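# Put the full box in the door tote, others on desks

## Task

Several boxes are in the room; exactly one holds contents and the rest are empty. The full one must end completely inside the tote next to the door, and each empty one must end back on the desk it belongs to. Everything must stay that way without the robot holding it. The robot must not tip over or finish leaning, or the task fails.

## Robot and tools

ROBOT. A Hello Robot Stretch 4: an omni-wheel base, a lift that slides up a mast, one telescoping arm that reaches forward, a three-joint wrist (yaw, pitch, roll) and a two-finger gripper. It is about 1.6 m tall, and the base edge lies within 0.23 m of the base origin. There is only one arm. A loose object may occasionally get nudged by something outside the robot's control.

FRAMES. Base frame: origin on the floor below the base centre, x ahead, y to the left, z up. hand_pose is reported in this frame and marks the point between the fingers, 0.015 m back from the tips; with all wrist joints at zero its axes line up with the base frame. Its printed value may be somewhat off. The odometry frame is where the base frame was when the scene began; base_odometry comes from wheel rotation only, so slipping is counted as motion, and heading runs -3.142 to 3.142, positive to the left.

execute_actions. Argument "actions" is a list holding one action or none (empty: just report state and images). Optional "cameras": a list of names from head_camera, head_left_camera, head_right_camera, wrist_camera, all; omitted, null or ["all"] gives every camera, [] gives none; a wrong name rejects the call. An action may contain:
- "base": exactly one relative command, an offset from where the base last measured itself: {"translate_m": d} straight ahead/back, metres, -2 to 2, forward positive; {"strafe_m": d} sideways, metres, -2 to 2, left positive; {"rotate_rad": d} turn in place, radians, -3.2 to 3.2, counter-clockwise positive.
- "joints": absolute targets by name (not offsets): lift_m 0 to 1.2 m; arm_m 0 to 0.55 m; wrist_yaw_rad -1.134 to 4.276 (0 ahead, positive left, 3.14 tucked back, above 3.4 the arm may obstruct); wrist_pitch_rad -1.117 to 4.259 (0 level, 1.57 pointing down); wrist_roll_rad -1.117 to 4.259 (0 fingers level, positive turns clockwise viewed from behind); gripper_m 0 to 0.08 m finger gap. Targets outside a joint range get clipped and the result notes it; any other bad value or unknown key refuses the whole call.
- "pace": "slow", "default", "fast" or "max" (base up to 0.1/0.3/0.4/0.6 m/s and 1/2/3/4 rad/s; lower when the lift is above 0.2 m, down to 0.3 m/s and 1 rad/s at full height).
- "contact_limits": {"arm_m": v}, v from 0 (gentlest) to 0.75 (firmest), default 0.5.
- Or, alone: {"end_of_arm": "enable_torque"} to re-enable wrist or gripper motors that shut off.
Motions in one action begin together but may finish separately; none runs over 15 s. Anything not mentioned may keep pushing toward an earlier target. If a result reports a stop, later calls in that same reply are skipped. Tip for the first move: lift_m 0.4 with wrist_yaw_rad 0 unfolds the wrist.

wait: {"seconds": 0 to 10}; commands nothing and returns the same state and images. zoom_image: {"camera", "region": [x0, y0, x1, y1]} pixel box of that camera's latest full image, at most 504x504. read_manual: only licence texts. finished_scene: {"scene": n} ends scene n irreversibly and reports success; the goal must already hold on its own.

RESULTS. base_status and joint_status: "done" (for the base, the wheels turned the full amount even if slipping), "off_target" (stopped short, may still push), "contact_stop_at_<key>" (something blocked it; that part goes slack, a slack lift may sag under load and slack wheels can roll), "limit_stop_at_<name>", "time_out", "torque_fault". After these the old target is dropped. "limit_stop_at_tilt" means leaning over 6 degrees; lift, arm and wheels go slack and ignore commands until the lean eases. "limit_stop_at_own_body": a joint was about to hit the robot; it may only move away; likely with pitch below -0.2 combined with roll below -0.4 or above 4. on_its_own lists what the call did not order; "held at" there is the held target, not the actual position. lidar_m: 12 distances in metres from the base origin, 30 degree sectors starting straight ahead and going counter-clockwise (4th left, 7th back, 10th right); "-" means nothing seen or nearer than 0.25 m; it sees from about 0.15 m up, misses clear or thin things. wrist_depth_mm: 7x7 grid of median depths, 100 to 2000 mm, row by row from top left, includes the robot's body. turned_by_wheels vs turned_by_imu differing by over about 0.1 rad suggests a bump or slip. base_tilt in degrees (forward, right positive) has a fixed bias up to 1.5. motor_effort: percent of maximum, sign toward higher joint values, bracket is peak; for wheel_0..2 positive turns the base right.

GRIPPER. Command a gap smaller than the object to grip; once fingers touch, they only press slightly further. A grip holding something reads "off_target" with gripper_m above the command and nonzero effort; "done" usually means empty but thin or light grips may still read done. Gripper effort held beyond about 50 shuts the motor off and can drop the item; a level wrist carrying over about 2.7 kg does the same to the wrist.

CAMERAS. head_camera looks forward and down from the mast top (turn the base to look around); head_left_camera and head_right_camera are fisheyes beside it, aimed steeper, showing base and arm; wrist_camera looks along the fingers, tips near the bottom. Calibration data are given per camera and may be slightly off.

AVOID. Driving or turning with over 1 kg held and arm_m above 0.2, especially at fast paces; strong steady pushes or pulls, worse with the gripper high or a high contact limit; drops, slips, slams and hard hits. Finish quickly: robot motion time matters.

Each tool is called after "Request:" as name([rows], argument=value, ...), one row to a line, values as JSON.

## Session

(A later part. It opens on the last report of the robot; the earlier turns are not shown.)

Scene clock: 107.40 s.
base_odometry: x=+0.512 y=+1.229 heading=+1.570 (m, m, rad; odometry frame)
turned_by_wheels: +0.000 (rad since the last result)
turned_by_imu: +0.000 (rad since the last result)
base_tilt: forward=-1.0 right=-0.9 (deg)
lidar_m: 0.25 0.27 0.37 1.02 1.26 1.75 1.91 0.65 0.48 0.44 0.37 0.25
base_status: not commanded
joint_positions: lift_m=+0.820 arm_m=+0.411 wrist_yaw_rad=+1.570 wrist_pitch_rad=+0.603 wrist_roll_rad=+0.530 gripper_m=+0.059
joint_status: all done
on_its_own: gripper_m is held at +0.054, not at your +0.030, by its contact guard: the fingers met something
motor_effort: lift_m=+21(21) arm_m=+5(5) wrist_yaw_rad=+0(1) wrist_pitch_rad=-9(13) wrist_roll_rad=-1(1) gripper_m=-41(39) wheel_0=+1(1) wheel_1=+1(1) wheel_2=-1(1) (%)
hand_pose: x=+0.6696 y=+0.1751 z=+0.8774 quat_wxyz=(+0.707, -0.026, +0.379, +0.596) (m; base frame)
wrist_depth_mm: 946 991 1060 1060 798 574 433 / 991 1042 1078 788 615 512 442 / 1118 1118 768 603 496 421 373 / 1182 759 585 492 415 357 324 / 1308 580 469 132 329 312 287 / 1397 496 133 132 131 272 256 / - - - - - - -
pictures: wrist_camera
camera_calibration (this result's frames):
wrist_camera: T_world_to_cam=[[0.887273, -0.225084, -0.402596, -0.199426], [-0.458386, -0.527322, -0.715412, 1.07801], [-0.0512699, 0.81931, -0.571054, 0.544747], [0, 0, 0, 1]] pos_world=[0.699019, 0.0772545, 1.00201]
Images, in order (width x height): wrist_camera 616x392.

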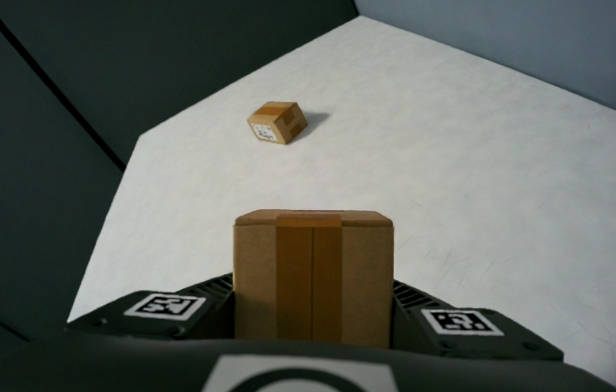

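Also light. Put it back and explore beyond the partition.

Request:
execute_actions([
  {"joints":{"wrist_pitch_rad":1.57}},
], cameras=[])

Request:
execute_actions([
  {"joints":{"lift_m":0.787}},
], cameras=[])

Request:
execute_actions([
  {"joints":{"gripper_m":0.08}},
], cameras=[])

Request:
execute_actions([
  {"joints":{"lift_m":0.86},"pace":"fast"},
], cameras=[])

Request:
execute_actions([
  {"base":{"translate_m":-0.6},"joints":{"arm_m":0.0,"wrist_roll_rad":0},"pace":"fast"},
], cameras=[])

Request:
execute_actions([
  {"base":{"rotate_rad":2.35},"joints":{"lift_m":0.3},"pace":"fast"},
], cameras=["head_camera","head_left_camera"])

Scene clock: 114.57 s.
base_odometry: x=+0.512 y=+1.229 heading=+1.570 (m, m, rad; odometry frame)
turned_by_wheels: +0.000 (rad since the last result)
turned_by_imu: +0.000 (rad since the last result)
base_tilt: forward=-1.1 right=-0.8 (deg)
lidar_m: 0.25 0.25 0.36 0.96 1.29 1.75 1.93 0.68 0.47 0.42 0.36 0.26
base_status: not commanded
joint_positions: lift_m=+0.820 arm_m=+0.411 wrist_yaw_rad=+1.570 wrist_pitch_rad=+1.570 wrist_roll_rad=+0.530 gripper_m=+0.059
joint_status: all done
on_its_own: gripper_m is held at +0.054, not at your +0.030, by its contact guard: the fingers met something
motor_effort: lift_m=+22(21) arm_m=+5(5) wrist_yaw_rad=+0(0) wrist_pitch_rad=+0(6) wrist_roll_rad=-1(0) gripper_m=-39(40) wheel_0=+1(1) wheel_1=+1(1) wheel_2=-1(1) (%)
hand_pose: x=+0.6694 y=+0.0001 z=+0.7853 quat_wxyz=(+0.614, -0.351, +0.613, +0.352) (m; base frame)
wrist_depth_mm: 219 217 215 212 210 206 205 / 221 219 216 212 211 208 205 / 222 219 218 213 212 208 206 / 223 221 218 216 211 211 208 / 226 222 218 132 213 211 209 / 227 223 133 132 131 211 210 / - - - - - - -
pictures: none
No camera images: the call's "cameras" was empty. Leave "cameras" out to get every camera's image.

Scene clock: 115.50 s.
base_odometry: x=+0.512 y=+1.229 heading=+1.570 (m, m, rad; odometry frame)
turned_by_wheels: +0.000 (rad since the last result)
turned_by_imu: +0.000 (rad since the last result)
base_tilt: forward=-1.0 right=-0.8 (deg)
lidar_m: 0.25 0.27 0.37 0.99 1.29 1.75 1.94 0.66 0.47 0.44 0.37 0.25
base_status: not commanded
joint_positions: lift_m=+0.787 arm_m=+0.411 wrist_yaw_rad=+1.570 wrist_pitch_rad=+1.570 wrist_roll_rad=+0.530 gripper_m=+0.059
joint_status: all done
on_its_own: gripper_m is held at +0.054, not at your +0.030, by its contact guard: the fingers met something
motor_effort: lift_m=+16(20) arm_m=+5(5) wrist_yaw_rad=+0(0) wrist_pitch_rad=+0(0) wrist_roll_rad=+0(1) gripper_m=-41(41) wheel_0=+1(1) wheel_1=+1(1) wheel_2=-1(1) (%)
hand_pose: x=+0.6694 y=+0.0001 z=+0.7527 quat_wxyz=(+0.614, -0.351, +0.613, +0.352) (m; base frame)
wrist_depth_mm: 187 185 182 180 178 175 - / 187 185 183 181 179 176 175 / 189 186 184 182 180 177 176 / 190 187 185 182 180 178 177 / 190 188 186 132 181 179 177 / 192 189 133 132 131 179 179 / - - - - - - -
pictures: none
No camera images: the call's "cameras" was empty. Leave "cameras" out to get every camera's image.

Scene clock: 116.43 s.
base_odometry: x=+0.512 y=+1.229 heading=+1.570 (m, m, rad; odometry frame)
turned_by_wheels: +0.000 (rad since the last result)
turned_by_imu: +0.000 (rad since the last result)
base_tilt: forward=-1.1 right=-0.8 (deg)
lidar_m: 0.25 0.26 0.36 1.00 1.28 1.77 1.93 0.67 0.47 0.43 0.37 0.26
base_status: not commanded
joint_positions: lift_m=+0.787 arm_m=+0.411 wrist_yaw_rad=+1.570 wrist_pitch_rad=+1.570 wrist_roll_rad=+0.530 gripper_m=+0.080
joint_status: all done
motor_effort: lift_m=+17(16) arm_m=+5(5) wrist_yaw_rad=+0(0) wrist_pitch_rad=-1(2) wrist_roll_rad=+0(0) gripper_m=+2(38) wheel_0=+1(1) wheel_1=+1(1) wheel_2=-1(1) (%)
hand_pose: x=+0.6694 y=+0.0001 z=+0.7527 quat_wxyz=(+0.614, -0.351, +0.613, +0.352) (m; base frame)
wrist_depth_mm: 187 185 182 180 178 175 - / 188 185 183 180 178 176 174 / 189 186 184 182 179 177 176 / 190 187 186 182 181 178 177 / 191 187 185 133 180 180 178 / 192 110 135 135 133 179 - / - - - - 133 - -
pictures: none
No camera images: the call's "cameras" was empty. Leave "cameras" out to get every camera's image.

Scene clock: 117.47 s.
base_odometry: x=+0.512 y=+1.229 heading=+1.570 (m, m, rad; odometry frame)
turned_by_wheels: +0.000 (rad since the last result)
turned_by_imu: +0.000 (rad since the last result)
base_tilt: forward=-1.1 right=-0.7 (deg)
lidar_m: 0.25 0.26 0.36 1.02 1.28 1.76 1.91 0.68 0.48 0.45 0.35 0.25
base_status: not commanded
joint_positions: lift_m=+0.860 arm_m=+0.411 wrist_yaw_rad=+1.570 wrist_pitch_rad=+1.570 wrist_roll_rad=+0.530 gripper_m=+0.080
joint_status: all done
motor_effort: lift_m=+21(22) arm_m=+5(5) wrist_yaw_rad=-1(1) wrist_pitch_rad=-1(1) wrist_roll_rad=-1(1) gripper_m=+2(2) wheel_0=+1(1) wheel_1=+1(1) wheel_2=-1(1) (%)
hand_pose: x=+0.6694 y=+0.0001 z=+0.8254 quat_wxyz=(+0.614, -0.351, +0.613, +0.352) (m; base frame)
wrist_depth_mm: 258 257 255 251 247 245 243 / 262 259 255 253 249 247 243 / 263 262 257 254 251 248 245 / 265 264 258 253 252 248 247 / 266 263 258 206 252 250 248 / 268 110 152 208 206 250 248 / - - - - 145 - -
pictures: none
No camera images: the call's "cameras" was empty. Leave "cameras" out to get every camera's image.

Scene clock: 120.53 s.
base_odometry: x=+0.511 y=+0.629 heading=+1.570 (m, m, rad; odometry frame)
turned_by_wheels: +0.000 (rad since the last result)
turned_by_imu: +0.000 (rad since the last result)
base_tilt: forward=-1.1 right=-0.9 (deg)
lidar_m: 0.83 0.87 1.22 1.22 1.26 2.18 1.53 0.66 0.48 0.44 0.46 0.66
base_status: done
joint_positions: lift_m=+0.860 arm_m=+0.001 wrist_yaw_rad=+1.570 wrist_pitch_rad=+1.570 wrist_roll_rad=+0.000 gripper_m=+0.080
joint_status: all done
motor_effort: lift_m=+21(21) arm_m=-5(6) wrist_yaw_rad=+1(0) wrist_pitch_rad=-1(0) wrist_roll_rad=-2(6) gripper_m=+2(2) wheel_0=+1(6) wheel_1=+2(5) wheel_2=-2(10) (%)
hand_pose: x=+0.2592 y=+0.0001 z=+0.8254 quat_wxyz=(+0.500, -0.500, +0.500, +0.500) (m; base frame)
wrist_depth_mm: 976 960 960 976 931 917 931 / 991 976 960 960 960 946 917 / 991 976 759 960 960 946 931 / 991 778 768 960 946 946 931 / 976 768 750 960 946 946 960 / 410 110 153 976 976 960 931 / - - - - 145 - -
pictures: none
No camera images: the call's "cameras" was empty. Leave "cameras" out to get every camera's image.

Scene clock: 123.03 s.
base_odometry: x=+0.511 y=+0.629 heading=-2.363 (m, m, rad; odometry frame)
turned_by_wheels: +2.350 (rad since the last result)
turned_by_imu: +2.349 (rad since the last result)
base_tilt: forward=-1.2 right=-0.7 (deg)
lidar_m: 1.41 1.40 0.96 0.54 0.46 0.45 0.53 0.83 0.83 0.98 1.21 1.22
base_status: done
joint_positions: lift_m=+0.300 arm_m=+0.001 wrist_yaw_rad=+1.570 wrist_pitch_rad=+1.570 wrist_roll_rad=+0.000 gripper_m=+0.080
joint_status: all done
motor_effort: lift_m=+17(19) arm_m=-5(5) wrist_yaw_rad=+0(0) wrist_pitch_rad=-2(2) wrist_roll_rad=-3(2) gripper_m=+3(2) wheel_0=-1(6) wheel_1=+0(6) wheel_2=+2(7) (%)
hand_pose: x=+0.2592 y=+0.0001 z=+0.2657 quat_wxyz=(+0.500, -0.500, +0.500, +0.500) (m; base frame)
wrist_depth_mm: 208 226 413 413 404 402 397 / 208 211 415 413 407 404 397 / 208 210 285 413 413 404 402 / 210 210 228 415 415 404 404 / 211 208 229 418 418 410 404 / 211 110 152 418 418 410 410 / - - - - 145 - -
pictures: head_camera, head_left_camera
Images, in order (width x height): head_camera 420x560, head_left_camera 420x672.

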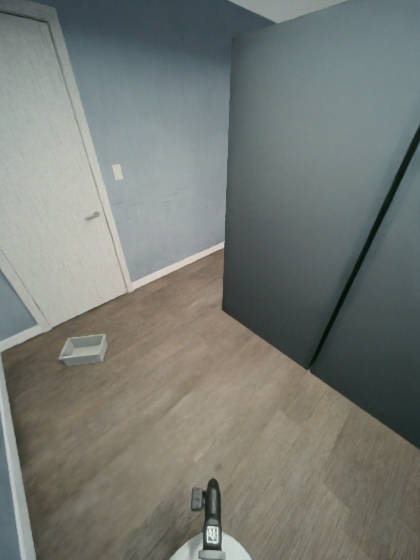

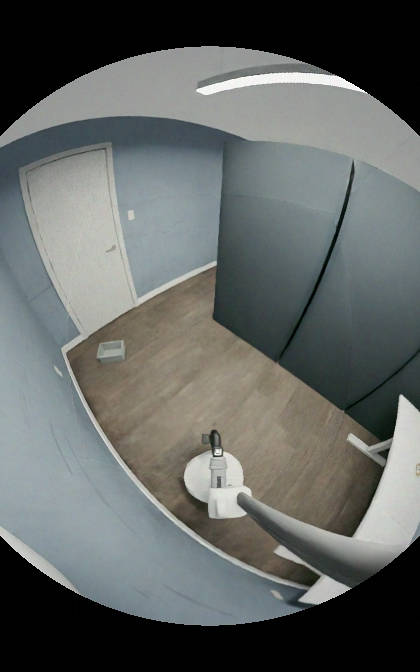

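Request:
execute_actions([
  {"base":{"rotate_rad":0.27},"joints":{"lift_m":0.2},"pace":"fast"},
], cameras=[])

Request:
execute_actions([
  {"base":{"translate_m":1.84},"pace":"max"},
], cameras=[])

Request:
execute_actions([
  {"base":{"rotate_rad":-1.05},"pace":"fast"},
], cameras=["head_camera","head_right_camera"])

Scene clock: 131.50 s.
base_odometry: x=+0.511 y=+0.629 heading=-2.093 (m, m, rad; odometry frame)
turned_by_wheels: +0.270 (rad since the last result)
turned_by_imu: +0.270 (rad since the last result)
base_tilt: forward=-1.0 right=-0.8 (deg)
lidar_m: 2.16 1.40 0.65 0.48 0.45 0.48 0.64 0.83 0.88 1.20 1.21 1.27
base_status: done
joint_positions: lift_m=+0.200 arm_m=+0.001 wrist_yaw_rad=+1.570 wrist_pitch_rad=+1.570 wrist_roll_rad=+0.000 gripper_m=+0.080
joint_status: all done
motor_effort: lift_m=+15(16) arm_m=-5(5) wrist_yaw_rad=-1(2) wrist_pitch_rad=-2(2) wrist_roll_rad=-3(3) gripper_m=+2(2) wheel_0=+1(7) wheel_1=+2(8) wheel_2=+0(7) (%)
hand_pose: x=+0.2592 y=+0.0001 z=+0.1659 quat_wxyz=(+0.500, -0.500, +0.500, +0.500) (m; base frame)
wrist_depth_mm: 117 200 317 315 312 304 304 / 115 169 317 315 310 307 304 / 114 140 320 317 310 312 307 / 113 126 224 319 315 309 309 / 112 127 200 320 315 312 312 / 111 110 152 320 317 314 310 / - - - - 146 - -
pictures: none
No camera images: the call's "cameras" was empty. Leave "cameras" out to get every camera's image.

Scene clock: 136.13 s.
base_odometry: x=-0.406 y=-0.966 heading=-2.093 (m, m, rad; odometry frame)
turned_by_wheels: +0.000 (rad since the last result)
turned_by_imu: +0.001 (rad since the last result)
base_tilt: forward=-1.0 right=-0.8 (deg)
lidar_m: 0.51 0.49 0.50 0.69 0.71 1.43 2.00 1.26 0.52 0.57 1.96 0.74
base_status: done
joint_positions: lift_m=+0.200 arm_m=+0.001 wrist_yaw_rad=+1.570 wrist_pitch_rad=+1.570 wrist_roll_rad=+0.000 gripper_m=+0.080
joint_status: not commanded
motor_effort: lift_m=+15(15) arm_m=-5(5) wrist_yaw_rad=+0(2) wrist_pitch_rad=-2(2) wrist_roll_rad=-2(3) gripper_m=+2(2) wheel_0=-2(8) wheel_1=-2(7) wheel_2=+1(14) (%)
hand_pose: x=+0.2592 y=+0.0001 z=+0.1659 quat_wxyz=(+0.500, -0.500, +0.500, +0.500) (m; base frame)
wrist_depth_mm: 117 201 317 314 312 306 304 / 115 169 319 314 310 307 306 / 114 141 291 317 314 307 307 / 113 127 219 317 315 310 309 / 112 127 199 320 315 314 310 / 111 110 152 322 319 314 312 / - - - - 145 - -
pictures: none
No camera images: the call's "cameras" was empty. Leave "cameras" out to get every camera's image.

Scene clock: 137.60 s.
base_odometry: x=-0.407 y=-0.966 heading=+3.140 (m, m, rad; odometry frame)
turned_by_wheels: -1.050 (rad since the last result)
turned_by_imu: -1.050 (rad since the last result)
base_tilt: forward=-1.1 right=-0.7 (deg)
lidar_m: 2.04 0.72 0.51 0.49 0.51 0.71 0.73 1.45 1.96 1.31 0.50 0.57
base_status: done
joint_positions: lift_m=+0.200 arm_m=+0.001 wrist_yaw_rad=+1.570 wrist_pitch_rad=+1.570 wrist_roll_rad=+0.000 gripper_m=+0.080
joint_status: not commanded
motor_effort: lift_m=+15(15) arm_m=-5(5) wrist_yaw_rad=+0(1) wrist_pitch_rad=-1(2) wrist_roll_rad=-2(2) gripper_m=+1(3) wheel_0=-1(7) wheel_1=-2(9) wheel_2=+0(6) (%)
hand_pose: x=+0.2592 y=+0.0001 z=+0.1658 quat_wxyz=(+0.500, -0.500, +0.500, +0.500) (m; base frame)
wrist_depth_mm: 117 199 317 314 312 307 304 / 115 169 319 315 314 309 306 / 114 140 317 319 314 309 306 / 113 127 224 319 315 310 309 / 112 127 200 319 315 315 309 / 111 110 152 322 317 312 312 / - - - - 146 - -
pictures: head_camera, head_right_camera
Images, in order (width x height): head_camera 420x560, head_right_camera 420x672.

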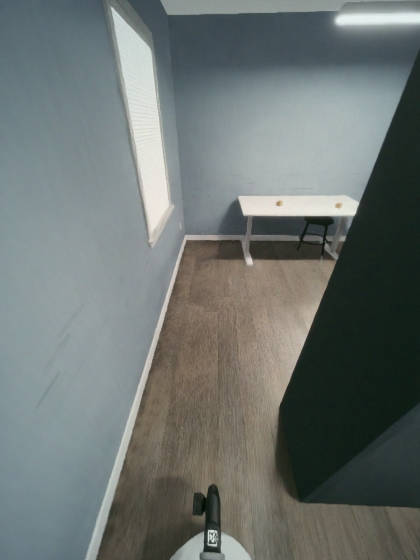

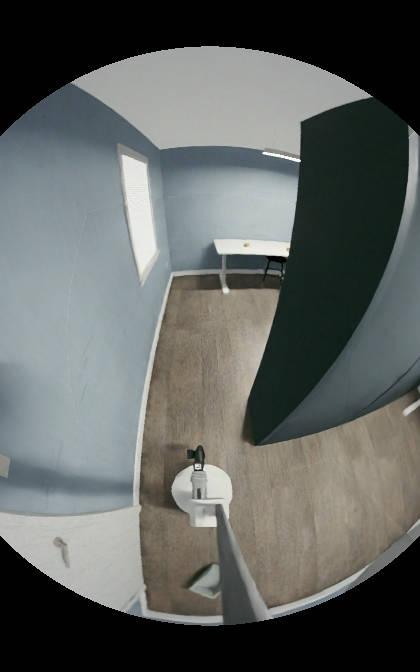

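Request:
execute_actions([
  {"base":{"translate_m":1.5},"pace":"max"},
], cameras=["head_camera","head_right_camera"])

Scene clock: 146.43 s.
base_odometry: x=-1.907 y=-0.963 heading=+3.140 (m, m, rad; odometry frame)
turned_by_wheels: +0.000 (rad since the last result)
turned_by_imu: +0.001 (rad since the last result)
base_tilt: forward=-1.0 right=-0.9 (deg)
lidar_m: 1.15 0.70 0.49 0.49 0.53 0.75 2.00 0.81 0.98 2.39 1.47 1.04
base_status: done
joint_positions: lift_m=+0.200 arm_m=+0.001 wrist_yaw_rad=+1.570 wrist_pitch_rad=+1.570 wrist_roll_rad=+0.000 gripper_m=+0.080
joint_status: not commanded
motor_effort: lift_m=+15(15) arm_m=-5(5) wrist_yaw_rad=+0(1) wrist_pitch_rad=-1(2) wrist_roll_rad=-1(2) gripper_m=+2(2) wheel_0=-1(9) wheel_1=-1(8) wheel_2=+1(15) (%)
hand_pose: x=+0.2592 y=+0.0001 z=+0.1658 quat_wxyz=(+0.500, -0.500, +0.500, +0.500) (m; base frame)
wrist_depth_mm: 117 202 315 315 309 306 304 / 115 169 317 315 310 309 306 / 114 142 287 317 314 309 306 / 113 127 216 320 315 310 309 / 112 127 194 320 317 312 312 / 111 110 152 320 317 314 310 / - - - - 146 - -
pictures: head_camera, head_right_camera
Images, in order (width x height): head_camera 420x560, head_right_camera 420x672.

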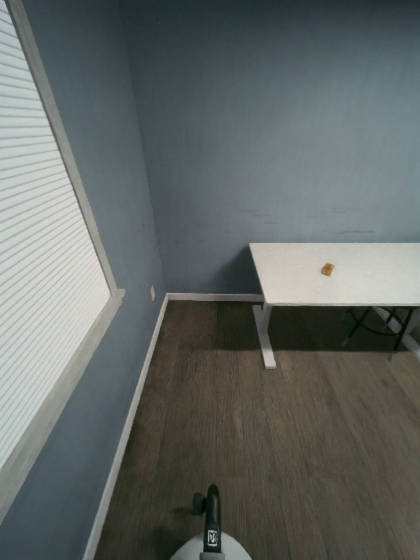

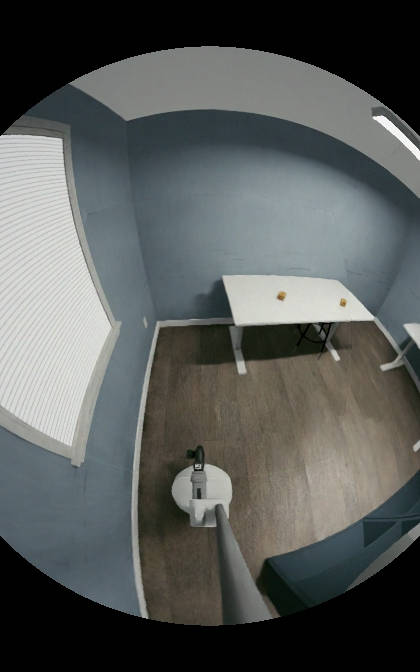

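Request:
execute_actions([
  {"base":{"strafe_m":-0.75},"joints":{"lift_m":0.95},"pace":"max"},
], cameras=["head_camera","head_right_camera"])

Request:
zoom_image(camera="head_camera", region=[150, 220, 420, 400])

Scene clock: 155.73 s.
base_odometry: x=-1.905 y=-0.213 heading=+3.140 (m, m, rad; odometry frame)
turned_by_wheels: +0.000 (rad since the last result)
turned_by_imu: -0.002 (rad since the last result)
base_tilt: forward=-1.1 right=-1.0 (deg)
lidar_m: 1.00 1.06 1.26 1.24 1.32 0.72 0.69 0.70 0.98 1.62 1.71 1.08
base_status: done
joint_positions: lift_m=+0.950 arm_m=+0.001 wrist_yaw_rad=+1.570 wrist_pitch_rad=+1.570 wrist_roll_rad=+0.000 gripper_m=+0.080
joint_status: all done
motor_effort: lift_m=+20(23) arm_m=-5(5) wrist_yaw_rad=-1(2) wrist_pitch_rad=-1(1) wrist_roll_rad=-2(2) gripper_m=+1(2) wheel_0=+0(14) wheel_1=+0(15) wheel_2=+1(2) (%)
hand_pose: x=+0.2592 y=+0.0001 z=+0.9155 quat_wxyz=(+0.500, -0.500, +0.500, +0.500) (m; base frame)
wrist_depth_mm: 1098 1042 1060 1060 1025 1008 1008 / 1078 1060 1060 1042 1042 1008 1025 / 1098 1060 854 1042 1042 1025 1008 / 1118 1098 866 1042 1060 1025 1025 / 1078 866 866 1060 1042 1025 1025 / 407 110 152 1078 1042 1008 1025 / - - - - 145 - -
pictures: head_camera, head_right_camera
Images, in order (width x height): head_camera 420x560, head_right_camera 420x672.

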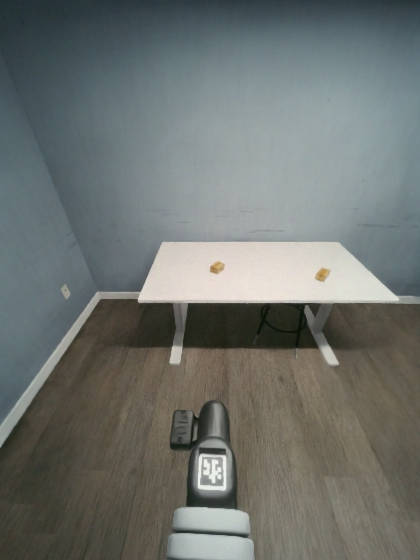

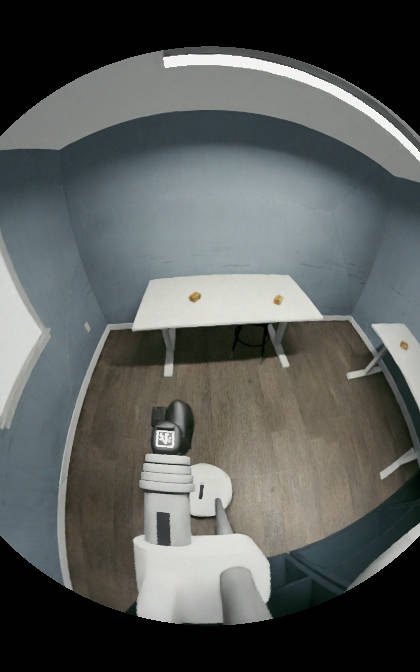

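Region (150, 220, 420, 400) of head_camera's 420x560 image, scaled by 1.867, with more detail than that image has.

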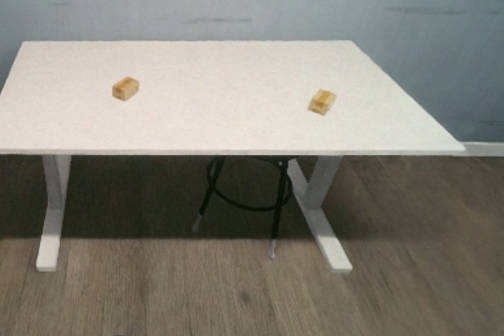

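Request:
execute_actions([
  {"base":{"translate_m":0.72},"joints":{"arm_m":0.37,"wrist_roll_rad":-0.9,"lift_m":0.92},"pace":"max"},
], cameras=["wrist_camera"])

Scene clock: 164.53 s.
base_odometry: x=-2.625 y=-0.212 heading=+3.140 (m, m, rad; odometry frame)
turned_by_wheels: +0.000 (rad since the last result)
turned_by_imu: +0.001 (rad since the last result)
base_tilt: forward=-1.0 right=-0.7 (deg)
lidar_m: 0.30 0.34 0.45 1.24 1.30 1.80 1.40 1.45 1.73 1.65 0.44 0.32
base_status: done
joint_positions: lift_m=+0.920 arm_m=+0.369 wrist_yaw_rad=+1.570 wrist_pitch_rad=+1.570 wrist_roll_rad=-0.900 gripper_m=+0.080
joint_status: all done
motor_effort: lift_m=+17(19) arm_m=+5(5) wrist_yaw_rad=+1(0) wrist_pitch_rad=-1(2) wrist_roll_rad=-3(8) gripper_m=+1(2) wheel_0=-1(5) wheel_1=+1(5) wheel_2=+1(10) (%)
hand_pose: x=+0.6275 y=+0.0001 z=+0.8857 quat_wxyz=(+0.233, -0.668, +0.233, +0.668) (m; base frame)
wrist_depth_mm: 1042 315 312 310 309 304 303 / 319 315 314 312 307 307 304 / 320 320 317 315 310 307 306 / 324 320 319 314 312 310 307 / 325 320 320 267 314 310 309 / 327 110 152 319 272 310 310 / - - - - 145 - -
pictures: wrist_camera
camera_calibration (this result's frames):
wrist_camera: T_world_to_cam=[[0.580053, 0.813449, -0.0428835, -0.324045], [0.814577, -0.579341, 0.0287796, -0.485573], [-0.00143338, -0.0516256, -0.998665, 1.03822], [0, 0, 0, 1]] pos_world=[0.584989, 0.0358806, 1.03691]
Images, in order (width x height): wrist_camera 616x392.

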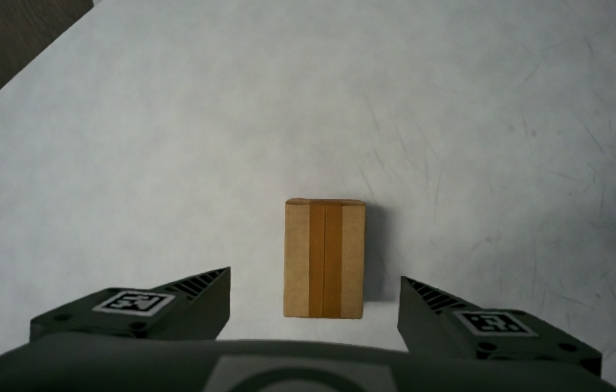

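Request:
execute_actions([
  {"joints":{"lift_m":0.785,"arm_m":0.38}},
], cameras=["wrist_camera"])

Request:
execute_actions([
  {"joints":{"gripper_m":0.03}},
], cameras=[])

Request:
execute_actions([
  {"joints":{"lift_m":0.82}},
], cameras=[])

Request:
execute_actions([
  {"joints":{"wrist_pitch_rad":0.6}},
], cameras=["wrist_camera"])

Scene clock: 171.43 s.
base_odometry: x=-2.625 y=-0.212 heading=+3.140 (m, m, rad; odometry frame)
turned_by_wheels: +0.000 (rad since the last result)
turned_by_imu: +0.000 (rad since the last result)
base_tilt: forward=-1.0 right=-0.8 (deg)
lidar_m: 0.29 0.32 0.43 1.21 1.28 1.82 1.40 1.47 1.72 1.65 0.46 0.32
base_status: not commanded
joint_positions: lift_m=+0.785 arm_m=+0.379 wrist_yaw_rad=+1.570 wrist_pitch_rad=+1.570 wrist_roll_rad=-0.900 gripper_m=+0.080
joint_status: all done
motor_effort: lift_m=+16(17) arm_m=+5(5) wrist_yaw_rad=-1(0) wrist_pitch_rad=-1(1) wrist_roll_rad=-2(3) gripper_m=+1(2) wheel_0=-1(1) wheel_1=+1(1) wheel_2=+2(2) (%)
hand_pose: x=+0.6374 y=+0.0001 z=+0.7508 quat_wxyz=(+0.233, -0.668, +0.233, +0.668) (m; base frame)
wrist_depth_mm: 182 181 180 178 177 175 - / 183 182 180 179 177 176 175 / 184 182 180 180 179 177 176 / 185 183 182 135 179 178 177 / 187 185 182 132 180 179 178 / 187 110 133 132 132 179 - / - - - - 132 - -
pictures: wrist_camera
camera_calibration (this result's frames):
wrist_camera: T_world_to_cam=[[0.580052, 0.81345, -0.0428834, -0.3356], [0.814578, -0.57934, 0.0287796, -0.489793], [-0.00143333, -0.0516255, -0.998665, 0.90351], [0, 0, 0, 1]] pos_world=[0.594935, 0.0358806, 0.902009]
Images, in order (width x height): wrist_camera 616x392.

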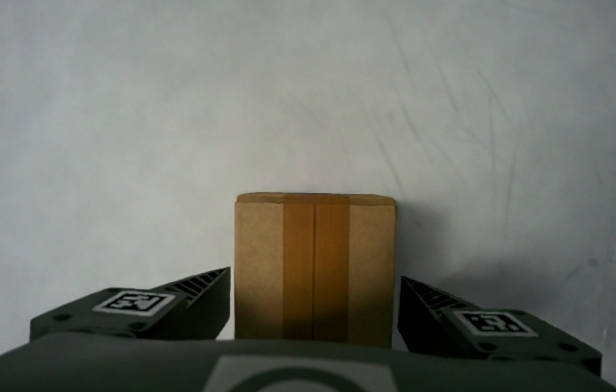

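Scene clock: 172.43 s.
base_odometry: x=-2.625 y=-0.212 heading=+3.140 (m, m, rad; odometry frame)
turned_by_wheels: +0.000 (rad since the last result)
turned_by_imu: +0.000 (rad since the last result)
base_tilt: forward=-0.9 right=-0.8 (deg)
lidar_m: 0.29 0.33 0.41 1.24 1.28 1.81 1.40 1.44 1.75 1.62 0.45 0.32
base_status: not commanded
joint_positions: lift_m=+0.785 arm_m=+0.379 wrist_yaw_rad=+1.570 wrist_pitch_rad=+1.570 wrist_roll_rad=-0.900 gripper_m=+0.059
joint_status: gripper_m off_target (ended at +0.059, target +0.030)
on_its_own: gripper_m is held at +0.054, not at your +0.030, by its contact guard: the fingers met something
motor_effort: lift_m=+16(16) arm_m=+5(5) wrist_yaw_rad=+0(1) wrist_pitch_rad=-2(1) wrist_roll_rad=-3(3) gripper_m=-39(49) wheel_0=-1(1) wheel_1=+1(1) wheel_2=+1(2) (%)
hand_pose: x=+0.6374 y=+0.0001 z=+0.7508 quat_wxyz=(+0.233, -0.668, +0.233, +0.668) (m; base frame)
wrist_depth_mm: 182 181 179 179 177 176 - / 183 182 181 179 178 176 175 / 184 183 181 180 179 178 176 / 185 183 182 135 179 178 177 / 186 185 183 132 180 179 178 / 187 185 132 132 132 179 179 / - - - - - - -
pictures: none
No camera images: the call's "cameras" was empty. Leave "cameras" out to get every camera's image.

Scene clock: 173.40 s.
base_odometry: x=-2.625 y=-0.212 heading=+3.140 (m, m, rad; odometry frame)
turned_by_wheels: +0.000 (rad since the last result)
turned_by_imu: +0.000 (rad since the last result)
base_tilt: forward=-1.1 right=-0.9 (deg)
lidar_m: 0.29 0.33 0.46 1.22 1.28 1.82 1.40 1.45 1.72 1.65 0.47 0.34
base_status: not commanded
joint_positions: lift_m=+0.820 arm_m=+0.379 wrist_yaw_rad=+1.570 wrist_pitch_rad=+1.570 wrist_roll_rad=-0.900 gripper_m=+0.059
joint_status: all done
on_its_own: gripper_m is held at +0.054, not at your +0.030, by its contact guard: the fingers met something
motor_effort: lift_m=+21(22) arm_m=+5(5) wrist_yaw_rad=+0(0) wrist_pitch_rad=-1(1) wrist_roll_rad=-2(3) gripper_m=-38(38) wheel_0=-1(1) wheel_1=+1(1) wheel_2=+2(2) (%)
hand_pose: x=+0.6374 y=+0.0001 z=+0.7853 quat_wxyz=(+0.233, -0.668, +0.233, +0.668) (m; base frame)
wrist_depth_mm: 217 215 214 212 211 208 207 / 219 216 215 213 211 211 209 / 220 218 216 214 213 211 210 / 221 220 218 135 213 213 211 / 220 220 217 132 214 212 212 / 224 220 133 132 131 213 212 / - - - - - - -
pictures: none
No camera images: the call's "cameras" was empty. Leave "cameras" out to get every camera's image.

Scene clock: 174.53 s.
base_odometry: x=-2.625 y=-0.212 heading=+3.140 (m, m, rad; odometry frame)
turned_by_wheels: +0.000 (rad since the last result)
turned_by_imu: +0.000 (rad since the last result)
base_tilt: forward=-1.0 right=-0.8 (deg)
lidar_m: 0.30 0.33 0.41 1.21 1.29 1.82 1.41 1.47 1.74 1.64 0.44 0.31
base_status: not commanded
joint_positions: lift_m=+0.820 arm_m=+0.379 wrist_yaw_rad=+1.570 wrist_pitch_rad=+0.603 wrist_roll_rad=-0.900 gripper_m=+0.059
joint_status: all done
on_its_own: gripper_m is held at +0.054, not at your +0.030, by its contact guard: the fingers met something
motor_effort: lift_m=+22(21) arm_m=+5(5) wrist_yaw_rad=+0(0) wrist_pitch_rad=-9(10) wrist_roll_rad=-3(2) gripper_m=-41(39) wheel_0=-1(1) wheel_1=+1(1) wheel_2=+2(2) (%)
hand_pose: x=+0.6376 y=+0.1751 z=+0.8774 quat_wxyz=(+0.517, -0.483, -0.104, +0.699) (m; base frame)
wrist_depth_mm: 312 377 1366 1255 1118 991 917 / 290 342 430 1336 1182 1060 960 / 268 314 392 1336 1229 1098 1025 / 251 289 336 135 1281 1160 1042 / 233 270 303 131 1308 1182 931 / 217 240 133 132 131 917 768 / - - - - - - -
pictures: wrist_camera
camera_calibration (this result's frames):
wrist_camera: T_world_to_cam=[[0.579771, 0.496703, 0.645873, -1.02134], [0.814779, -0.352714, -0.460139, -0.00296061], [-0.000743882, 0.793019, -0.609196, 0.548965], [0, 0, 0, 1]] pos_world=[0.594966, 0.0709204, 0.992724]
Images, in order (width x height): wrist_camera 616x392.

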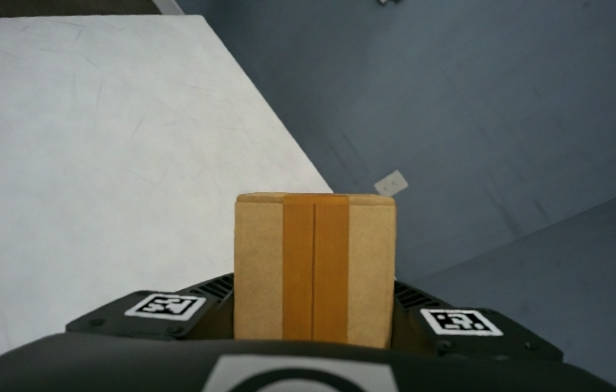

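Request:
execute_actions([
  {"joints":{"wrist_pitch_rad":1.57}},
], cameras=[])

Request:
execute_actions([
  {"joints":{"lift_m":0.787}},
], cameras=[])

Request:
execute_actions([
  {"joints":{"gripper_m":0.08}},
], cameras=[])

Request:
execute_actions([
  {"joints":{"lift_m":0.86},"pace":"fast"},
], cameras=[])

Request:
execute_actions([
  {"base":{"strafe_m":-0.71},"joints":{"arm_m":0.33,"lift_m":0.9},"pace":"max"},
], cameras=["wrist_camera","head_right_camera"])

Scene clock: 184.87 s.
base_odometry: x=-2.625 y=-0.212 heading=+3.140 (m, m, rad; odometry frame)
turned_by_wheels: +0.000 (rad since the last result)
turned_by_imu: +0.000 (rad since the last result)
base_tilt: forward=-1.1 right=-0.7 (deg)
lidar_m: 0.30 0.33 0.45 1.23 1.28 1.81 1.41 1.46 1.73 1.63 0.46 0.33
base_status: not commanded
joint_positions: lift_m=+0.820 arm_m=+0.379 wrist_yaw_rad=+1.570 wrist_pitch_rad=+1.570 wrist_roll_rad=-0.900 gripper_m=+0.059
joint_status: all done
on_its_own: gripper_m is held at +0.054, not at your +0.030, by its contact guard: the fingers met something
motor_effort: lift_m=+22(21) arm_m=+5(5) wrist_yaw_rad=+0(0) wrist_pitch_rad=+0(5) wrist_roll_rad=-2(2) gripper_m=-39(40) wheel_0=-1(1) wheel_1=+1(1) wheel_2=+2(2) (%)
hand_pose: x=+0.6374 y=+0.0001 z=+0.7853 quat_wxyz=(+0.233, -0.667, +0.233, +0.668) (m; base frame)
wrist_depth_mm: 218 215 213 213 211 208 207 / 218 216 215 213 211 211 208 / 219 218 216 214 213 211 209 / 220 219 217 135 213 211 211 / 221 220 219 131 214 213 211 / 222 220 133 132 132 213 213 / - - - - - - -
pictures: none
No camera images: the call's "cameras" was empty. Leave "cameras" out to get every camera's image.

Scene clock: 185.80 s.
base_odometry: x=-2.625 y=-0.212 heading=+3.140 (m, m, rad; odometry frame)
turned_by_wheels: +0.000 (rad since the last result)
turned_by_imu: +0.000 (rad since the last result)
base_tilt: forward=-1.0 right=-0.8 (deg)
lidar_m: 0.30 0.32 0.43 1.25 1.29 1.83 1.40 1.46 1.74 1.64 0.47 0.33
base_status: not commanded
joint_positions: lift_m=+0.787 arm_m=+0.379 wrist_yaw_rad=+1.570 wrist_pitch_rad=+1.570 wrist_roll_rad=-0.900 gripper_m=+0.059
joint_status: all done
on_its_own: gripper_m is held at +0.054, not at your +0.030, by its contact guard: the fingers met something
motor_effort: lift_m=+17(20) arm_m=+5(5) wrist_yaw_rad=-1(1) wrist_pitch_rad=+0(1) wrist_roll_rad=-2(3) gripper_m=-39(39) wheel_0=-1(1) wheel_1=+1(1) wheel_2=+1(2) (%)
hand_pose: x=+0.6374 y=+0.0001 z=+0.7527 quat_wxyz=(+0.233, -0.667, +0.233, +0.668) (m; base frame)
wrist_depth_mm: 184 183 181 181 179 177 - / 185 184 182 181 180 178 177 / 186 185 183 182 180 178 177 / 187 186 183 135 180 180 178 / 189 186 185 132 182 180 180 / 190 187 133 132 132 181 181 / - - - - - - -
pictures: none
No camera images: the call's "cameras" was empty. Leave "cameras" out to get every camera's image.

Scene clock: 186.73 s.
base_odometry: x=-2.625 y=-0.212 heading=+3.140 (m, m, rad; odometry frame)
turned_by_wheels: +0.000 (rad since the last result)
turned_by_imu: +0.000 (rad since the last result)
base_tilt: forward=-0.9 right=-0.8 (deg)
lidar_m: 0.30 0.31 0.43 1.24 1.27 1.83 1.40 1.45 1.73 1.63 0.46 0.31
base_status: not commanded
joint_positions: lift_m=+0.787 arm_m=+0.379 wrist_yaw_rad=+1.570 wrist_pitch_rad=+1.570 wrist_roll_rad=-0.900 gripper_m=+0.080
joint_status: all done
motor_effort: lift_m=+17(17) arm_m=+5(5) wrist_yaw_rad=-1(0) wrist_pitch_rad=-1(1) wrist_roll_rad=-3(2) gripper_m=+1(41) wheel_0=-1(1) wheel_1=+1(1) wheel_2=+1(2) (%)
hand_pose: x=+0.6374 y=+0.0001 z=+0.7527 quat_wxyz=(+0.233, -0.667, +0.233, +0.668) (m; base frame)
wrist_depth_mm: 185 182 182 180 180 177 - / 185 184 182 181 180 178 177 / 187 185 183 182 180 179 178 / 187 186 185 137 181 179 179 / 188 187 184 134 182 181 180 / 190 110 135 134 133 180 - / - - - - 134 - -
pictures: none
No camera images: the call's "cameras" was empty. Leave "cameras" out to get every camera's image.

Scene clock: 187.77 s.
base_odometry: x=-2.625 y=-0.212 heading=+3.140 (m, m, rad; odometry frame)
turned_by_wheels: +0.000 (rad since the last result)
turned_by_imu: +0.000 (rad since the last result)
base_tilt: forward=-1.0 right=-0.9 (deg)
lidar_m: 0.30 0.32 0.45 1.23 1.27 1.80 1.41 1.46 1.72 1.64 0.44 0.33
base_status: not commanded
joint_positions: lift_m=+0.860 arm_m=+0.379 wrist_yaw_rad=+1.570 wrist_pitch_rad=+1.570 wrist_roll_rad=-0.900 gripper_m=+0.080
joint_status: all done
motor_effort: lift_m=+21(23) arm_m=+5(5) wrist_yaw_rad=+0(1) wrist_pitch_rad=+0(1) wrist_roll_rad=-3(3) gripper_m=+3(1) wheel_0=-1(1) wheel_1=+1(1) wheel_2=+2(2) (%)
hand_pose: x=+0.6374 y=+0.0001 z=+0.8254 quat_wxyz=(+0.233, -0.667, +0.233, +0.668) (m; base frame)
wrist_depth_mm: 257 255 254 252 250 247 246 / 258 256 255 252 251 248 246 / 260 257 257 253 251 250 249 / 259 260 256 208 253 252 250 / 262 260 257 206 254 253 251 / 264 110 152 207 206 251 252 / - - - - 145 - -
pictures: none
No camera images: the call's "cameras" was empty. Leave "cameras" out to get every camera's image.

Scene clock: 190.87 s.
base_odometry: x=-2.624 y=+0.498 heading=+3.140 (m, m, rad; odometry frame)
turned_by_wheels: +0.000 (rad since the last result)
turned_by_imu: -0.003 (rad since the last result)
base_tilt: forward=-1.0 right=-0.8 (deg)
lidar_m: 0.30 0.34 0.44 1.22 2.03 1.46 1.40 1.37 0.99 0.94 1.00 0.34
base_status: done
joint_positions: lift_m=+0.900 arm_m=+0.331 wrist_yaw_rad=+1.570 wrist_pitch_rad=+1.570 wrist_roll_rad=-0.900 gripper_m=+0.080
joint_status: all done
motor_effort: lift_m=+19(23) arm_m=-5(5) wrist_yaw_rad=-2(0) wrist_pitch_rad=-1(1) wrist_roll_rad=-3(1) gripper_m=+3(3) wheel_0=-1(9) wheel_1=+1(9) wheel_2=+0(1) (%)
hand_pose: x=+0.5892 y=+0.0001 z=+0.8655 quat_wxyz=(+0.233, -0.667, +0.233, +0.668) (m; base frame)
wrist_depth_mm: 1008 544 296 291 287 287 285 / 1025 297 294 294 290 287 286 / 301 297 298 294 290 287 287 / 301 301 296 246 290 290 289 / 303 303 300 247 294 293 289 / 303 110 152 298 294 293 291 / - - - - 145 - -
pictures: head_right_camera, wrist_camera
camera_calibration (this result's frames):
wrist_camera: T_world_to_cam=[[0.580034, 0.813469, -0.0427635, -0.30282], [0.814591, -0.579325, 0.0286944, -0.453728], [-0.001432, -0.0514785, -0.998673, 1.01803], [0, 0, 0, 1]] pos_world=[0.546707, 0.035886, 1.01675]
Images, in order (width x height): head_right_camera 420x672, wrist_camera 616x392.

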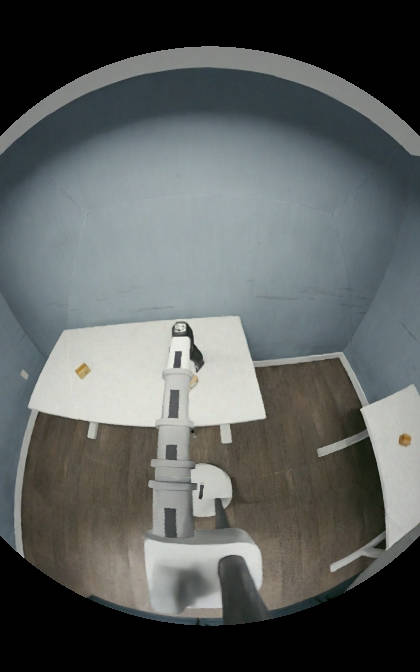

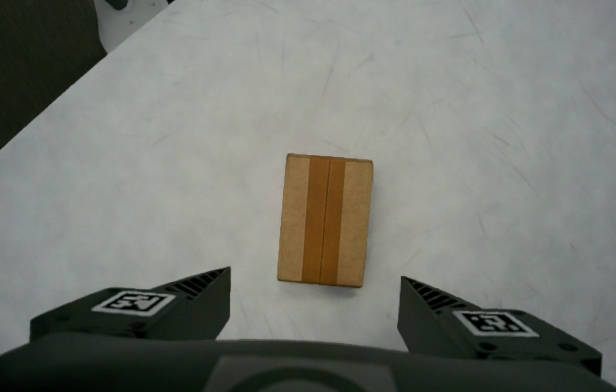

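Request:
execute_actions([
  {"base":{"strafe_m":0.023},"joints":{"arm_m":0.308,"lift_m":0.83,"wrist_roll_rad":-0.82},"pace":"fast"},
], cameras=["wrist_camera"])

Scene clock: 197.50 s.
base_odometry: x=-2.624 y=+0.475 heading=+3.140 (m, m, rad; odometry frame)
turned_by_wheels: +0.000 (rad since the last result)
turned_by_imu: +0.000 (rad since the last result)
base_tilt: forward=-1.0 right=-0.8 (deg)
lidar_m: 0.32 0.34 0.45 1.92 2.00 1.49 1.39 1.41 0.99 0.96 0.49 0.35
base_status: done
joint_positions: lift_m=+0.830 arm_m=+0.309 wrist_yaw_rad=+1.570 wrist_pitch_rad=+1.570 wrist_roll_rad=-0.820 gripper_m=+0.080
joint_status: all done
motor_effort: lift_m=+17(17) arm_m=-5(6) wrist_yaw_rad=+0(1) wrist_pitch_rad=-1(1) wrist_roll_rad=+0(1) gripper_m=+2(1) wheel_0=+0(9) wheel_1=-1(8) wheel_2=+0(1) (%)
hand_pose: x=+0.5672 y=+0.0001 z=+0.7957 quat_wxyz=(+0.260, -0.658, +0.259, +0.658) (m; base frame)
wrist_depth_mm: 931 227 224 223 221 219 218 / 229 227 226 224 223 220 220 / 229 229 226 224 224 222 220 / 231 229 228 225 224 221 220 / 233 231 229 178 224 224 223 / 233 110 152 179 177 224 224 / - - - - 145 - -
pictures: wrist_camera
camera_calibration (this result's frames):
wrist_camera: T_world_to_cam=[[0.642586, 0.765017, -0.0428025, -0.328501], [0.766193, -0.641971, 0.0286487, -0.406317], [-0.00556123, -0.0512043, -0.998673, 0.950667], [0, 0, 0, 1]] pos_world=[0.527694, 0.0391429, 0.946985]
Images, in order (width x height): wrist_camera 616x392.

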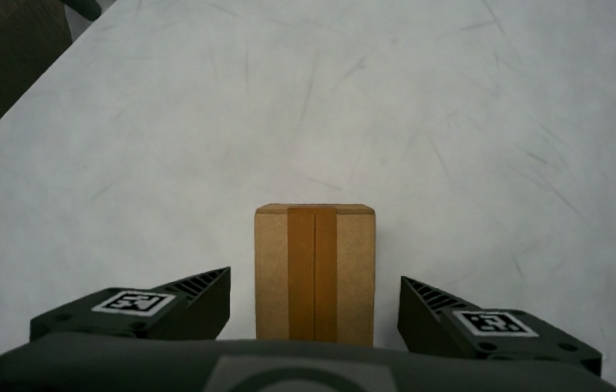

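Request:
execute_actions([
  {"joints":{"lift_m":0.785}},
], cameras=[])

Request:
execute_actions([
  {"joints":{"gripper_m":0.03}},
], cameras=[])

Request:
execute_actions([
  {"joints":{"lift_m":0.82}},
], cameras=[])

Request:
execute_actions([
  {"joints":{"wrist_pitch_rad":0.6}},
], cameras=[])

Scene clock: 206.43 s.
base_odometry: x=-2.624 y=+0.475 heading=+3.140 (m, m, rad; odometry frame)
turned_by_wheels: +0.000 (rad since the last result)
turned_by_imu: +0.000 (rad since the last result)
base_tilt: forward=-0.9 right=-0.7 (deg)
lidar_m: 0.31 0.33 0.47 1.89 1.99 1.47 1.40 1.40 1.00 0.96 0.49 0.35
base_status: not commanded
joint_positions: lift_m=+0.785 arm_m=+0.309 wrist_yaw_rad=+1.570 wrist_pitch_rad=+1.570 wrist_roll_rad=-0.820 gripper_m=+0.080
joint_status: all done
motor_effort: lift_m=+16(16) arm_m=-5(5) wrist_yaw_rad=-1(2) wrist_pitch_rad=-2(2) wrist_roll_rad=+0(1) gripper_m=+2(3) wheel_0=-1(1) wheel_1=-1(1) wheel_2=+0(0) (%)
hand_pose: x=+0.5672 y=+0.0001 z=+0.7508 quat_wxyz=(+0.260, -0.658, +0.259, +0.658) (m; base frame)
wrist_depth_mm: 183 182 180 178 177 176 - / 183 182 181 179 178 176 176 / 184 182 181 180 179 177 177 / 186 184 183 181 179 178 177 / 187 185 183 132 180 179 178 / 187 110 134 132 132 179 - / - - - - 132 - -
pictures: none
No camera images: the call's "cameras" was empty. Leave "cameras" out to get every camera's image.

Scene clock: 207.43 s.
base_odometry: x=-2.624 y=+0.475 heading=+3.140 (m, m, rad; odometry frame)
turned_by_wheels: +0.000 (rad since the last result)
turned_by_imu: +0.000 (rad since the last result)
base_tilt: forward=-1.0 right=-0.8 (deg)
lidar_m: 0.32 0.35 0.47 1.92 2.01 1.47 1.39 1.40 1.02 0.96 0.52 0.35
base_status: not commanded
joint_positions: lift_m=+0.785 arm_m=+0.309 wrist_yaw_rad=+1.570 wrist_pitch_rad=+1.570 wrist_roll_rad=-0.820 gripper_m=+0.059
joint_status: gripper_m off_target (ended at +0.059, target +0.030)
on_its_own: gripper_m is held at +0.054, not at your +0.030, by its contact guard: the fingers met something
motor_effort: lift_m=+16(16) arm_m=-5(5) wrist_yaw_rad=+0(1) wrist_pitch_rad=+0(0) wrist_roll_rad=-1(1) gripper_m=-40(55) wheel_0=-1(1) wheel_1=-1(1) wheel_2=+0(0) (%)
hand_pose: x=+0.5672 y=+0.0001 z=+0.7508 quat_wxyz=(+0.260, -0.658, +0.259, +0.658) (m; base frame)
wrist_depth_mm: 182 181 180 178 177 175 - / 184 182 181 179 178 177 175 / 185 183 181 180 179 177 176 / 185 184 182 181 179 178 177 / 186 185 183 132 179 179 178 / 187 186 133 132 132 180 179 / - - - - - - -
pictures: none
No camera images: the call's "cameras" was empty. Leave "cameras" out to get every camera's image.

Scene clock: 208.40 s.
base_odometry: x=-2.624 y=+0.475 heading=+3.140 (m, m, rad; odometry frame)
turned_by_wheels: +0.000 (rad since the last result)
turned_by_imu: +0.000 (rad since the last result)
base_tilt: forward=-1.0 right=-0.7 (deg)
lidar_m: 0.32 0.34 0.48 1.92 1.99 1.46 1.41 1.41 0.99 0.96 0.50 0.36
base_status: not commanded
joint_positions: lift_m=+0.820 arm_m=+0.309 wrist_yaw_rad=+1.570 wrist_pitch_rad=+1.570 wrist_roll_rad=-0.820 gripper_m=+0.059
joint_status: all done
on_its_own: gripper_m is held at +0.054, not at your +0.030, by its contact guard: the fingers met something
motor_effort: lift_m=+22(21) arm_m=-5(5) wrist_yaw_rad=-1(0) wrist_pitch_rad=-1(1) wrist_roll_rad=+0(0) gripper_m=-39(40) wheel_0=-1(0) wheel_1=-1(1) wheel_2=+0(0) (%)
hand_pose: x=+0.5672 y=+0.0001 z=+0.7853 quat_wxyz=(+0.260, -0.658, +0.259, +0.658) (m; base frame)
wrist_depth_mm: 946 216 215 212 211 209 207 / 219 217 215 213 212 211 208 / 220 218 216 214 213 211 209 / 222 219 216 214 213 211 211 / 222 220 218 132 215 213 211 / 224 220 133 133 132 214 212 / - - - - - - -
pictures: none
No camera images: the call's "cameras" was empty. Leave "cameras" out to get every camera's image.

Scene clock: 209.53 s.
base_odometry: x=-2.624 y=+0.475 heading=+3.140 (m, m, rad; odometry frame)
turned_by_wheels: +0.000 (rad since the last result)
turned_by_imu: +0.000 (rad since the last result)
base_tilt: forward=-0.9 right=-0.8 (deg)
lidar_m: 0.33 0.34 0.45 1.92 1.97 1.47 1.40 1.39 1.02 0.95 0.49 0.37
base_status: not commanded
joint_positions: lift_m=+0.820 arm_m=+0.309 wrist_yaw_rad=+1.570 wrist_pitch_rad=+0.603 wrist_roll_rad=-0.820 gripper_m=+0.059
joint_status: all done
on_its_own: gripper_m is held at +0.054, not at your +0.030, by its contact guard: the fingers met something
motor_effort: lift_m=+21(21) arm_m=-5(5) wrist_yaw_rad=+0(1) wrist_pitch_rad=-8(12) wrist_roll_rad=+1(1) gripper_m=-40(41) wheel_0=+0(1) wheel_1=-1(1) wheel_2=+0(0) (%)
hand_pose: x=+0.5673 y=+0.1751 z=+0.8774 quat_wxyz=(+0.536, -0.462, -0.077, +0.703) (m; base frame)
wrist_depth_mm: 1182 1430 1863 1921 1708 1537 1430 / 1118 1255 484 615 904 1618 1499 / 283 330 404 521 683 1618 1537 / 262 298 357 439 597 904 1255 / 240 273 304 132 500 715 976 / 222 245 133 132 132 574 809 / - - - - - - -
pictures: none
No camera images: the call's "cameras" was empty. Leave "cameras" out to get every camera's image.

Empty. Put back, then face the third desk.

Request:
execute_actions([
  {"joints":{"wrist_pitch_rad":1.57}},
], cameras=[])

Request:
execute_actions([
  {"joints":{"lift_m":0.787}},
], cameras=[])

Request:
execute_actions([
  {"joints":{"gripper_m":0.08}},
], cameras=[])

Request:
execute_actions([
  {"joints":{"lift_m":0.86},"pace":"fast"},
], cameras=[])

Request:
execute_actions([
  {"base":{"rotate_rad":-1.57},"joints":{"arm_m":0.0,"lift_m":0.9},"pace":"max"},
], cameras=["head_camera","head_right_camera"])

Scene clock: 216.33 s.
base_odometry: x=-2.624 y=+0.475 heading=+3.140 (m, m, rad; odometry frame)
turned_by_wheels: +0.000 (rad since the last result)
turned_by_imu: +0.000 (rad since the last result)
base_tilt: forward=-1.1 right=-0.8 (deg)
lidar_m: 0.33 0.37 0.44 1.91 2.00 1.48 1.40 1.40 0.99 0.95 0.50 0.33
base_status: not commanded
joint_positions: lift_m=+0.820 arm_m=+0.309 wrist_yaw_rad=+1.570 wrist_pitch_rad=+1.570 wrist_roll_rad=-0.820 gripper_m=+0.059
joint_status: all done
on_its_own: gripper_m is held at +0.054, not at your +0.030, by its contact guard: the fingers met something
motor_effort: lift_m=+21(22) arm_m=-5(5) wrist_yaw_rad=-1(0) wrist_pitch_rad=-1(8) wrist_roll_rad=-1(1) gripper_m=-40(40) wheel_0=+0(1) wheel_1=-1(1) wheel_2=+0(0) (%)
hand_pose: x=+0.5672 y=+0.0001 z=+0.7853 quat_wxyz=(+0.260, -0.658, +0.259, +0.658) (m; base frame)
wrist_depth_mm: 931 216 213 213 211 209 207 / 219 216 215 213 213 211 208 / 220 217 217 214 213 211 211 / 221 219 216 215 213 212 210 / 222 220 219 131 213 213 211 / 224 221 133 132 131 213 212 / - - - - - - -
pictures: none
No camera images: the call's "cameras" was empty. Leave "cameras" out to get every camera's image.

Scene clock: 217.27 s.
base_odometry: x=-2.624 y=+0.475 heading=+3.140 (m, m, rad; odometry frame)
turned_by_wheels: +0.000 (rad since the last result)
turned_by_imu: +0.000 (rad since the last result)
base_tilt: forward=-1.0 right=-0.7 (deg)
lidar_m: 0.32 0.33 0.48 1.93 1.98 1.45 1.38 1.42 0.99 0.95 0.51 0.35
base_status: not commanded
joint_positions: lift_m=+0.787 arm_m=+0.309 wrist_yaw_rad=+1.570 wrist_pitch_rad=+1.570 wrist_roll_rad=-0.820 gripper_m=+0.059
joint_status: all done
on_its_own: gripper_m is held at +0.054, not at your +0.030, by its contact guard: the fingers met something
motor_effort: lift_m=+17(21) arm_m=-5(5) wrist_yaw_rad=+0(1) wrist_pitch_rad=+0(1) wrist_roll_rad=-1(0) gripper_m=-39(39) wheel_0=+0(1) wheel_1=-1(1) wheel_2=+0(0) (%)
hand_pose: x=+0.5672 y=+0.0001 z=+0.7527 quat_wxyz=(+0.260, -0.658, +0.259, +0.658) (m; base frame)
wrist_depth_mm: 185 183 181 181 179 177 - / 186 184 183 181 179 178 176 / 187 185 183 182 180 180 178 / 187 186 185 182 181 180 179 / 189 187 186 132 181 180 179 / 190 187 133 132 132 182 181 / - - - - - - -
pictures: none
No camera images: the call's "cameras" was empty. Leave "cameras" out to get every camera's image.

Scene clock: 218.20 s.
base_odometry: x=-2.624 y=+0.475 heading=+3.140 (m, m, rad; odometry frame)
turned_by_wheels: +0.000 (rad since the last result)
turned_by_imu: +0.000 (rad since the last result)
base_tilt: forward=-1.1 right=-0.7 (deg)
lidar_m: 0.33 0.34 0.48 1.92 2.00 1.47 1.39 1.43 1.01 0.97 0.48 0.36
base_status: not commanded
joint_positions: lift_m=+0.787 arm_m=+0.309 wrist_yaw_rad=+1.570 wrist_pitch_rad=+1.570 wrist_roll_rad=-0.820 gripper_m=+0.080
joint_status: all done
motor_effort: lift_m=+17(16) arm_m=-5(5) wrist_yaw_rad=-1(2) wrist_pitch_rad=+0(1) wrist_roll_rad=-1(1) gripper_m=+2(35) wheel_0=-1(0) wheel_1=-1(1) wheel_2=+0(0) (%)
hand_pose: x=+0.5672 y=+0.0001 z=+0.7527 quat_wxyz=(+0.260, -0.658, +0.259, +0.658) (m; base frame)
wrist_depth_mm: 185 183 182 180 179 177 - / 186 184 183 181 180 178 178 / 186 184 183 182 180 179 178 / 188 186 185 183 182 180 179 / 189 187 185 134 134 181 180 / 189 110 135 135 134 181 - / - - - - 134 - -
pictures: none
No camera images: the call's "cameras" was empty. Leave "cameras" out to get every camera's image.

Scene clock: 219.23 s.
base_odometry: x=-2.624 y=+0.475 heading=+3.140 (m, m, rad; odometry frame)
turned_by_wheels: +0.000 (rad since the last result)
turned_by_imu: +0.000 (rad since the last result)
base_tilt: forward=-1.0 right=-0.7 (deg)
lidar_m: 0.32 0.32 0.46 1.92 2.02 1.49 1.40 1.41 0.99 0.95 0.48 0.35
base_status: not commanded
joint_positions: lift_m=+0.860 arm_m=+0.309 wrist_yaw_rad=+1.570 wrist_pitch_rad=+1.570 wrist_roll_rad=-0.820 gripper_m=+0.080
joint_status: all done
motor_effort: lift_m=+21(22) arm_m=-5(5) wrist_yaw_rad=-1(0) wrist_pitch_rad=+0(0) wrist_roll_rad=-1(0) gripper_m=+2(2) wheel_0=-1(1) wheel_1=-1(1) wheel_2=+0(0) (%)
hand_pose: x=+0.5672 y=+0.0001 z=+0.8254 quat_wxyz=(+0.260, -0.658, +0.259, +0.658) (m; base frame)
wrist_depth_mm: 991 257 254 252 250 247 246 / 976 257 255 252 251 249 246 / 259 258 255 254 253 250 249 / 260 260 256 255 254 251 249 / 262 259 258 206 254 251 251 / 264 110 152 207 207 253 251 / - - - - 145 - -
pictures: none
No camera images: the call's "cameras" was empty. Leave "cameras" out to get every camera's image.

Scene clock: 221.27 s.
base_odometry: x=-2.624 y=+0.475 heading=+1.570 (m, m, rad; odometry frame)
turned_by_wheels: -1.570 (rad since the last result)
turned_by_imu: -1.570 (rad since the last result)
base_tilt: forward=-1.0 right=-0.7 (deg)
lidar_m: 0.95 0.52 0.35 0.33 0.34 0.47 1.95 1.95 1.45 1.39 1.40 1.00
base_status: done
joint_positions: lift_m=+0.900 arm_m=+0.001 wrist_yaw_rad=+1.570 wrist_pitch_rad=+1.570 wrist_roll_rad=-0.820 gripper_m=+0.080
joint_status: all done
motor_effort: lift_m=+19(24) arm_m=-5(6) wrist_yaw_rad=+0(1) wrist_pitch_rad=-2(1) wrist_roll_rad=+0(1) gripper_m=+2(2) wheel_0=-1(5) wheel_1=-1(7) wheel_2=+0(6) (%)
hand_pose: x=+0.2592 y=+0.0000 z=+0.8655 quat_wxyz=(+0.260, -0.658, +0.259, +0.658) (m; base frame)
wrist_depth_mm: 402 1008 976 991 976 960 976 / 1008 591 788 798 976 976 960 / 1025 1025 798 788 976 991 960 / 1025 1042 798 991 991 991 976 / 1025 1042 1025 1008 1008 991 991 / 1060 110 152 1025 1008 991 991 / - - - - 145 - -
pictures: head_camera, head_right_camera
Images, in order (width x height): head_camera 420x560, head_right_camera 420x672.

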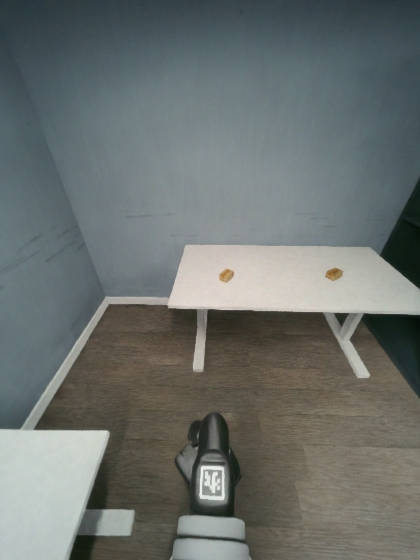

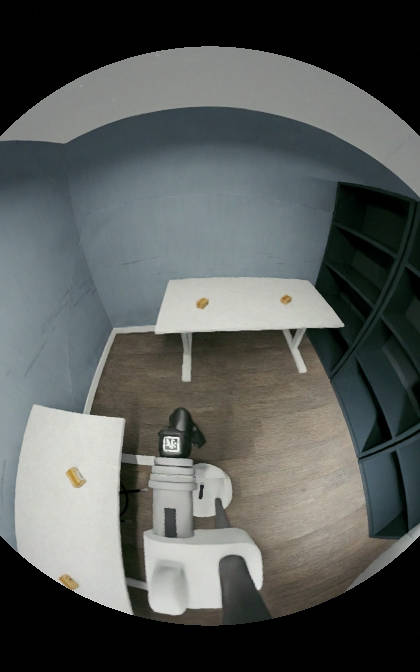

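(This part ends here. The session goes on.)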